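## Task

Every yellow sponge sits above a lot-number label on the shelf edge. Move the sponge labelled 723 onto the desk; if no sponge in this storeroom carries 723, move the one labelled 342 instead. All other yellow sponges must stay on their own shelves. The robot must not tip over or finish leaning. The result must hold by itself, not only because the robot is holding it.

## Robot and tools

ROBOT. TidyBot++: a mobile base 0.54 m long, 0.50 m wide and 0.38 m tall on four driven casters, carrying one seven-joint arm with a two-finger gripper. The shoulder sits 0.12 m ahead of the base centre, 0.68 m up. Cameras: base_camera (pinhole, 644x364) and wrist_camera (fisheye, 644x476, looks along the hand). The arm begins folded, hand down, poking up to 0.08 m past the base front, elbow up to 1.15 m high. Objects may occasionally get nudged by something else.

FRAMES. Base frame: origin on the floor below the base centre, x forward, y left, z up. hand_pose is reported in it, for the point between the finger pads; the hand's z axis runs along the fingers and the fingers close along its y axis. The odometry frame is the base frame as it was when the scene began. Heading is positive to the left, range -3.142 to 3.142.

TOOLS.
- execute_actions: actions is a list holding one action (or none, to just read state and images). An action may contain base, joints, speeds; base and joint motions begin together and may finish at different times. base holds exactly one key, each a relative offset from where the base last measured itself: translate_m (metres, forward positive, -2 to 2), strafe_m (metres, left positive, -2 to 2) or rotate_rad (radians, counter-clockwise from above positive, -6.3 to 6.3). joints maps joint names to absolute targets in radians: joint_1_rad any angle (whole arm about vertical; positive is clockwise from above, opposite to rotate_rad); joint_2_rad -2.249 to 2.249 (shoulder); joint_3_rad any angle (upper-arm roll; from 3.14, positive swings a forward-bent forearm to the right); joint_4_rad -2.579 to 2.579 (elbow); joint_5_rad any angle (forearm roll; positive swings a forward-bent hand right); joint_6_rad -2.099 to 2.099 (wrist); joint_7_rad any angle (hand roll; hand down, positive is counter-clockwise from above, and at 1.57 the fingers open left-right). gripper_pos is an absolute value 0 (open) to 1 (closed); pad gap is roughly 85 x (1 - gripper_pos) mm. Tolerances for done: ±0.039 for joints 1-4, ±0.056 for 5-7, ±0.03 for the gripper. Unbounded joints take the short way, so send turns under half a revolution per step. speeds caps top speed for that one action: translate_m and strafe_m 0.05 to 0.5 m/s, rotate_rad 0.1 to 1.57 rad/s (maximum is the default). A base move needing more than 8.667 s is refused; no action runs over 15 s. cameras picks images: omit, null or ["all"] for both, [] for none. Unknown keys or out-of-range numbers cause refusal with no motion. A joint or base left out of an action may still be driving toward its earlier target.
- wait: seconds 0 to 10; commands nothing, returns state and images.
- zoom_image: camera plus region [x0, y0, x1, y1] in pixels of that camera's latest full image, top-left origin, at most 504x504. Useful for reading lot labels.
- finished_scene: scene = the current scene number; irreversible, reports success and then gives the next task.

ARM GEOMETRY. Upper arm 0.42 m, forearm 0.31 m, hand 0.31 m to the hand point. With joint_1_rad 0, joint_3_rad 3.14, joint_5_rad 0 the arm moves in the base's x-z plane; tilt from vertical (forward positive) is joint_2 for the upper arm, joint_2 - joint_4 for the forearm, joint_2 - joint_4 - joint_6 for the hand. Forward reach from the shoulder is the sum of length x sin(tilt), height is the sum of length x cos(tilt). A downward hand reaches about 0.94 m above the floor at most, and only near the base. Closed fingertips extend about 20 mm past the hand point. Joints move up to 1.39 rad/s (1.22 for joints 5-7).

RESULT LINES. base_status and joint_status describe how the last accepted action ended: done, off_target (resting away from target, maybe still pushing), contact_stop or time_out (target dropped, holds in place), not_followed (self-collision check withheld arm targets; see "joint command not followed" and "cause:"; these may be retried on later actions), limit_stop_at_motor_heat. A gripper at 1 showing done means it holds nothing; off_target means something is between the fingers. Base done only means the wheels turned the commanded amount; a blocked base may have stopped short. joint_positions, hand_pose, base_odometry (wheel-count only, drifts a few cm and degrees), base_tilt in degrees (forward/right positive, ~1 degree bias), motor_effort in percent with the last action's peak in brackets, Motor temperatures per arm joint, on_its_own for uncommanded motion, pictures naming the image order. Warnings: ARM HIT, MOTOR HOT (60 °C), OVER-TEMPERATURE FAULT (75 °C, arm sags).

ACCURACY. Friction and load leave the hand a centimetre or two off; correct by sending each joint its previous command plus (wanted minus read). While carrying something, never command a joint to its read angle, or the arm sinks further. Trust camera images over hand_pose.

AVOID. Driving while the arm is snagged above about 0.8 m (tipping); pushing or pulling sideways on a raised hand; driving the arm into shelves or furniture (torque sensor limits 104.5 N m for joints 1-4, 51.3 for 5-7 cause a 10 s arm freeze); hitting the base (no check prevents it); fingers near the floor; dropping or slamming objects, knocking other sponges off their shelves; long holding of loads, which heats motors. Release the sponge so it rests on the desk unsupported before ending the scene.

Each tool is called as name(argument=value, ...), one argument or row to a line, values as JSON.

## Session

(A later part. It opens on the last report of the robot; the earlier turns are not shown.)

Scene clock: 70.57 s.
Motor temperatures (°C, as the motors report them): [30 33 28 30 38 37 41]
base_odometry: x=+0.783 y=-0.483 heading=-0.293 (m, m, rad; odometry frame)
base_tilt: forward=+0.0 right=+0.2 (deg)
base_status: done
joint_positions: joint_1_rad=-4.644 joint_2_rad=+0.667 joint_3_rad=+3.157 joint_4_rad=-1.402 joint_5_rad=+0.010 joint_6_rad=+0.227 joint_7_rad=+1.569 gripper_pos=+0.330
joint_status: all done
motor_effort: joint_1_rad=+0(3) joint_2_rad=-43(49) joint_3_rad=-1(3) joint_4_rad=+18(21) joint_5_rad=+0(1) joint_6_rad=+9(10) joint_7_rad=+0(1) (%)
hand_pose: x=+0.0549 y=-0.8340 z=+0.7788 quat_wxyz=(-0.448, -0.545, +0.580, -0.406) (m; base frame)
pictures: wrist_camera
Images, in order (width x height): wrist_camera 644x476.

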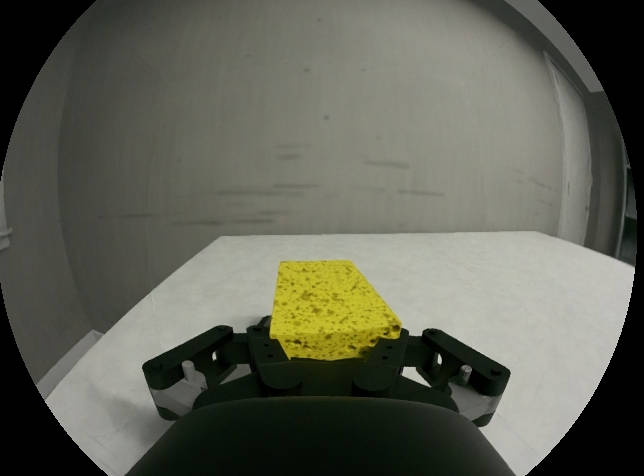

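execute_actions(
  actions=[
    {"joints":{"joint_2_rad":0.70,"joint_6_rad":0.28}},
  ],
  cameras=["wrist_camera"],
)

Scene clock: 71.43 s.
Motor temperatures (°C, as the motors report them): [30 33 28 30 38 37 41]
base_odometry: x=+0.783 y=-0.483 heading=-0.293 (m, m, rad; odometry frame)
base_tilt: forward=+0.0 right=+0.3 (deg)
base_status: not commanded
joint_positions: joint_1_rad=-4.644 joint_2_rad=+0.694 joint_3_rad=+3.157 joint_4_rad=-1.402 joint_5_rad=+0.010 joint_6_rad=+0.258 joint_7_rad=+1.569 gripper_pos=+0.330
joint_status: all done
motor_effort: joint_1_rad=+1(1) joint_2_rad=-44(45) joint_3_rad=-1(1) joint_4_rad=+18(19) joint_5_rad=+0(0) joint_6_rad=+9(9) joint_7_rad=-1(0) (%)
hand_pose: x=+0.0547 y=-0.8389 z=+0.7654 quat_wxyz=(-0.449, -0.544, +0.579, -0.407) (m; base frame)
pictures: wrist_camera
Images, in order (width x height): wrist_camera 644x476.

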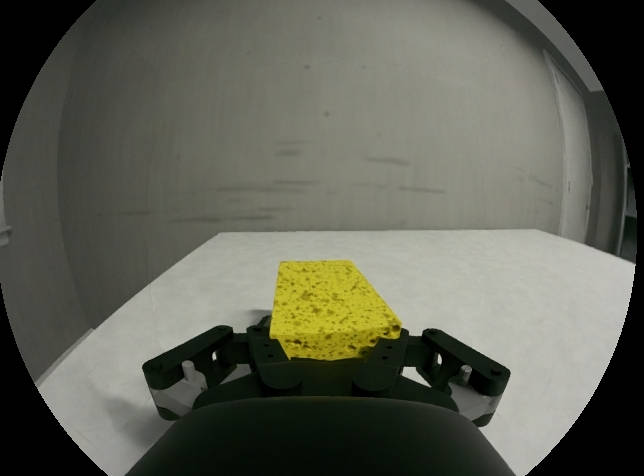

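execute_actions(
  actions=[
    {"joints":{"joint_2_rad":0.75,"joint_6_rad":0.33}},
  ],
  cameras=["wrist_camera"],
)

Scene clock: 72.40 s.
Motor temperatures (°C, as the motors report them): [30 33 28 30 38 37 41]
base_odometry: x=+0.783 y=-0.483 heading=-0.293 (m, m, rad; odometry frame)
base_tilt: forward=+0.0 right=+0.2 (deg)
base_status: not commanded
joint_positions: joint_1_rad=-4.644 joint_2_rad=+0.746 joint_3_rad=+3.157 joint_4_rad=-1.402 joint_5_rad=+0.010 joint_6_rad=+0.308 joint_7_rad=+1.569 gripper_pos=+0.330
joint_status: all done
motor_effort: joint_1_rad=+0(1) joint_2_rad=-45(46) joint_3_rad=-1(1) joint_4_rad=+18(18) joint_5_rad=+0(0) joint_6_rad=+9(11) joint_7_rad=+0(1) (%)
hand_pose: x=+0.0544 y=-0.8469 z=+0.7365 quat_wxyz=(-0.449, -0.545, +0.579, -0.407) (m; base frame)
pictures: wrist_camera
Images, in order (width x height): wrist_camera 644x476.

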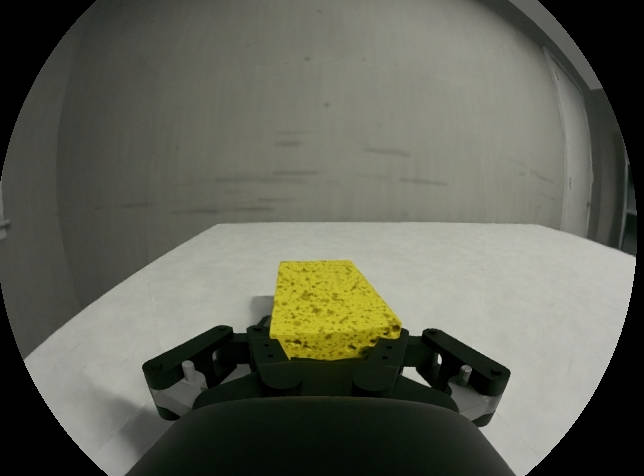

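execute_actions(
  actions=[
    {"joints":{"joint_2_rad":0.80,"joint_6_rad":0.385}},
  ],
  cameras=["wrist_camera"],
)

Scene clock: 73.17 s.
Motor temperatures (°C, as the motors report them): [30 33 28 30 38 37 41]
base_odometry: x=+0.783 y=-0.482 heading=-0.293 (m, m, rad; odometry frame)
base_tilt: forward=+0.0 right=+0.2 (deg)
base_status: not commanded
joint_positions: joint_1_rad=-4.644 joint_2_rad=+0.776 joint_3_rad=+3.157 joint_4_rad=-1.400 joint_5_rad=+0.010 joint_6_rad=+0.373 joint_7_rad=+1.569 gripper_pos=+0.330
joint_status: all done
motor_effort: joint_1_rad=+0(0) joint_2_rad=-43(45) joint_3_rad=-1(1) joint_4_rad=+16(18) joint_5_rad=+0(1) joint_6_rad=+8(9) joint_7_rad=+2(0) (%)
hand_pose: x=+0.0543 y=-0.8538 z=+0.7318 quat_wxyz=(-0.459, -0.538, +0.571, -0.417) (m; base frame)
pictures: wrist_camera
Images, in order (width x height): wrist_camera 644x476.

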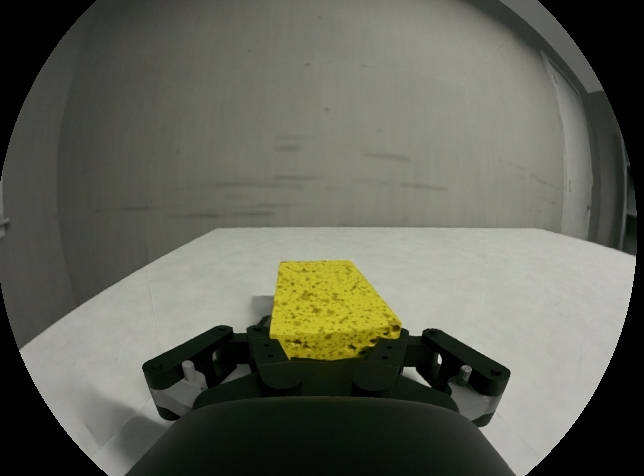

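Touching.

execute_actions(
  actions=[
    {"joints":{"gripper_pos":0}},
  ],
  cameras=[],
)

execute_actions(
  actions=[
    {"base":{"strafe_m":0.12},"joints":{"joint_2_rad":0.68}},
  ],
  cameras=["wrist_camera"],
)

Scene clock: 74.33 s.
Motor temperatures (°C, as the motors report them): [30 33 28 30 38 37 41]
base_odometry: x=+0.783 y=-0.482 heading=-0.293 (m, m, rad; odometry frame)
base_tilt: forward=+0.1 right=+0.2 (deg)
base_status: not commanded
joint_positions: joint_1_rad=-4.644 joint_2_rad=+0.778 joint_3_rad=+3.157 joint_4_rad=-1.400 joint_5_rad=+0.010 joint_6_rad=+0.373 joint_7_rad=+1.569 gripper_pos=+0.000
joint_status: all done
motor_effort: joint_1_rad=+1(1) joint_2_rad=-44(44) joint_3_rad=-1(2) joint_4_rad=+16(17) joint_5_rad=+0(0) joint_6_rad=+8(8) joint_7_rad=+0(2) (%)
hand_pose: x=+0.0543 y=-0.8540 z=+0.7296 quat_wxyz=(-0.459, -0.538, +0.571, -0.417) (m; base frame)
pictures: none
No camera images: the call's "cameras" was empty. Leave "cameras" out to get every camera's image.

Scene clock: 75.77 s.
Motor temperatures (°C, as the motors report them): [30 33 28 30 38 37 41]
base_odometry: x=+0.817 y=-0.368 heading=-0.294 (m, m, rad; odometry frame)
base_tilt: forward=+0.0 right=+0.2 (deg)
base_status: done
joint_positions: joint_1_rad=-4.644 joint_2_rad=+0.673 joint_3_rad=+3.157 joint_4_rad=-1.398 joint_5_rad=+0.010 joint_6_rad=+0.374 joint_7_rad=+1.569 gripper_pos=+0.000
joint_status: all done
motor_effort: joint_1_rad=+0(2) joint_2_rad=-43(49) joint_3_rad=-1(2) joint_4_rad=+18(19) joint_5_rad=+0(0) joint_6_rad=+9(9) joint_7_rad=+1(0) (%)
hand_pose: x=+0.0550 y=-0.8447 z=+0.8205 quat_wxyz=(-0.489, -0.514, +0.546, -0.445) (m; base frame)
pictures: wrist_camera
Images, in order (width x height): wrist_camera 644x476.

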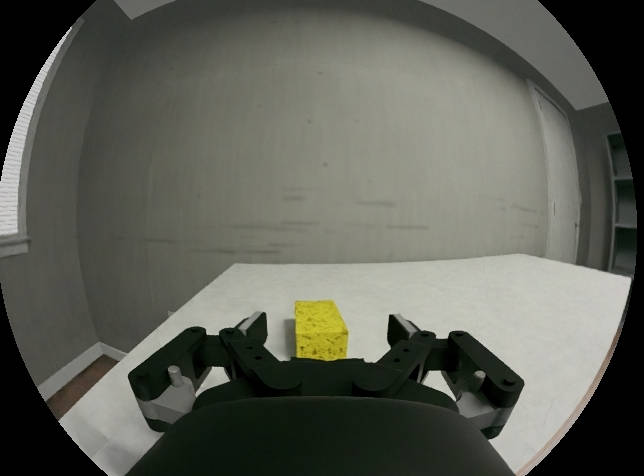

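finished_scene(
  scene=1,
)

The scene is finished: the task was done.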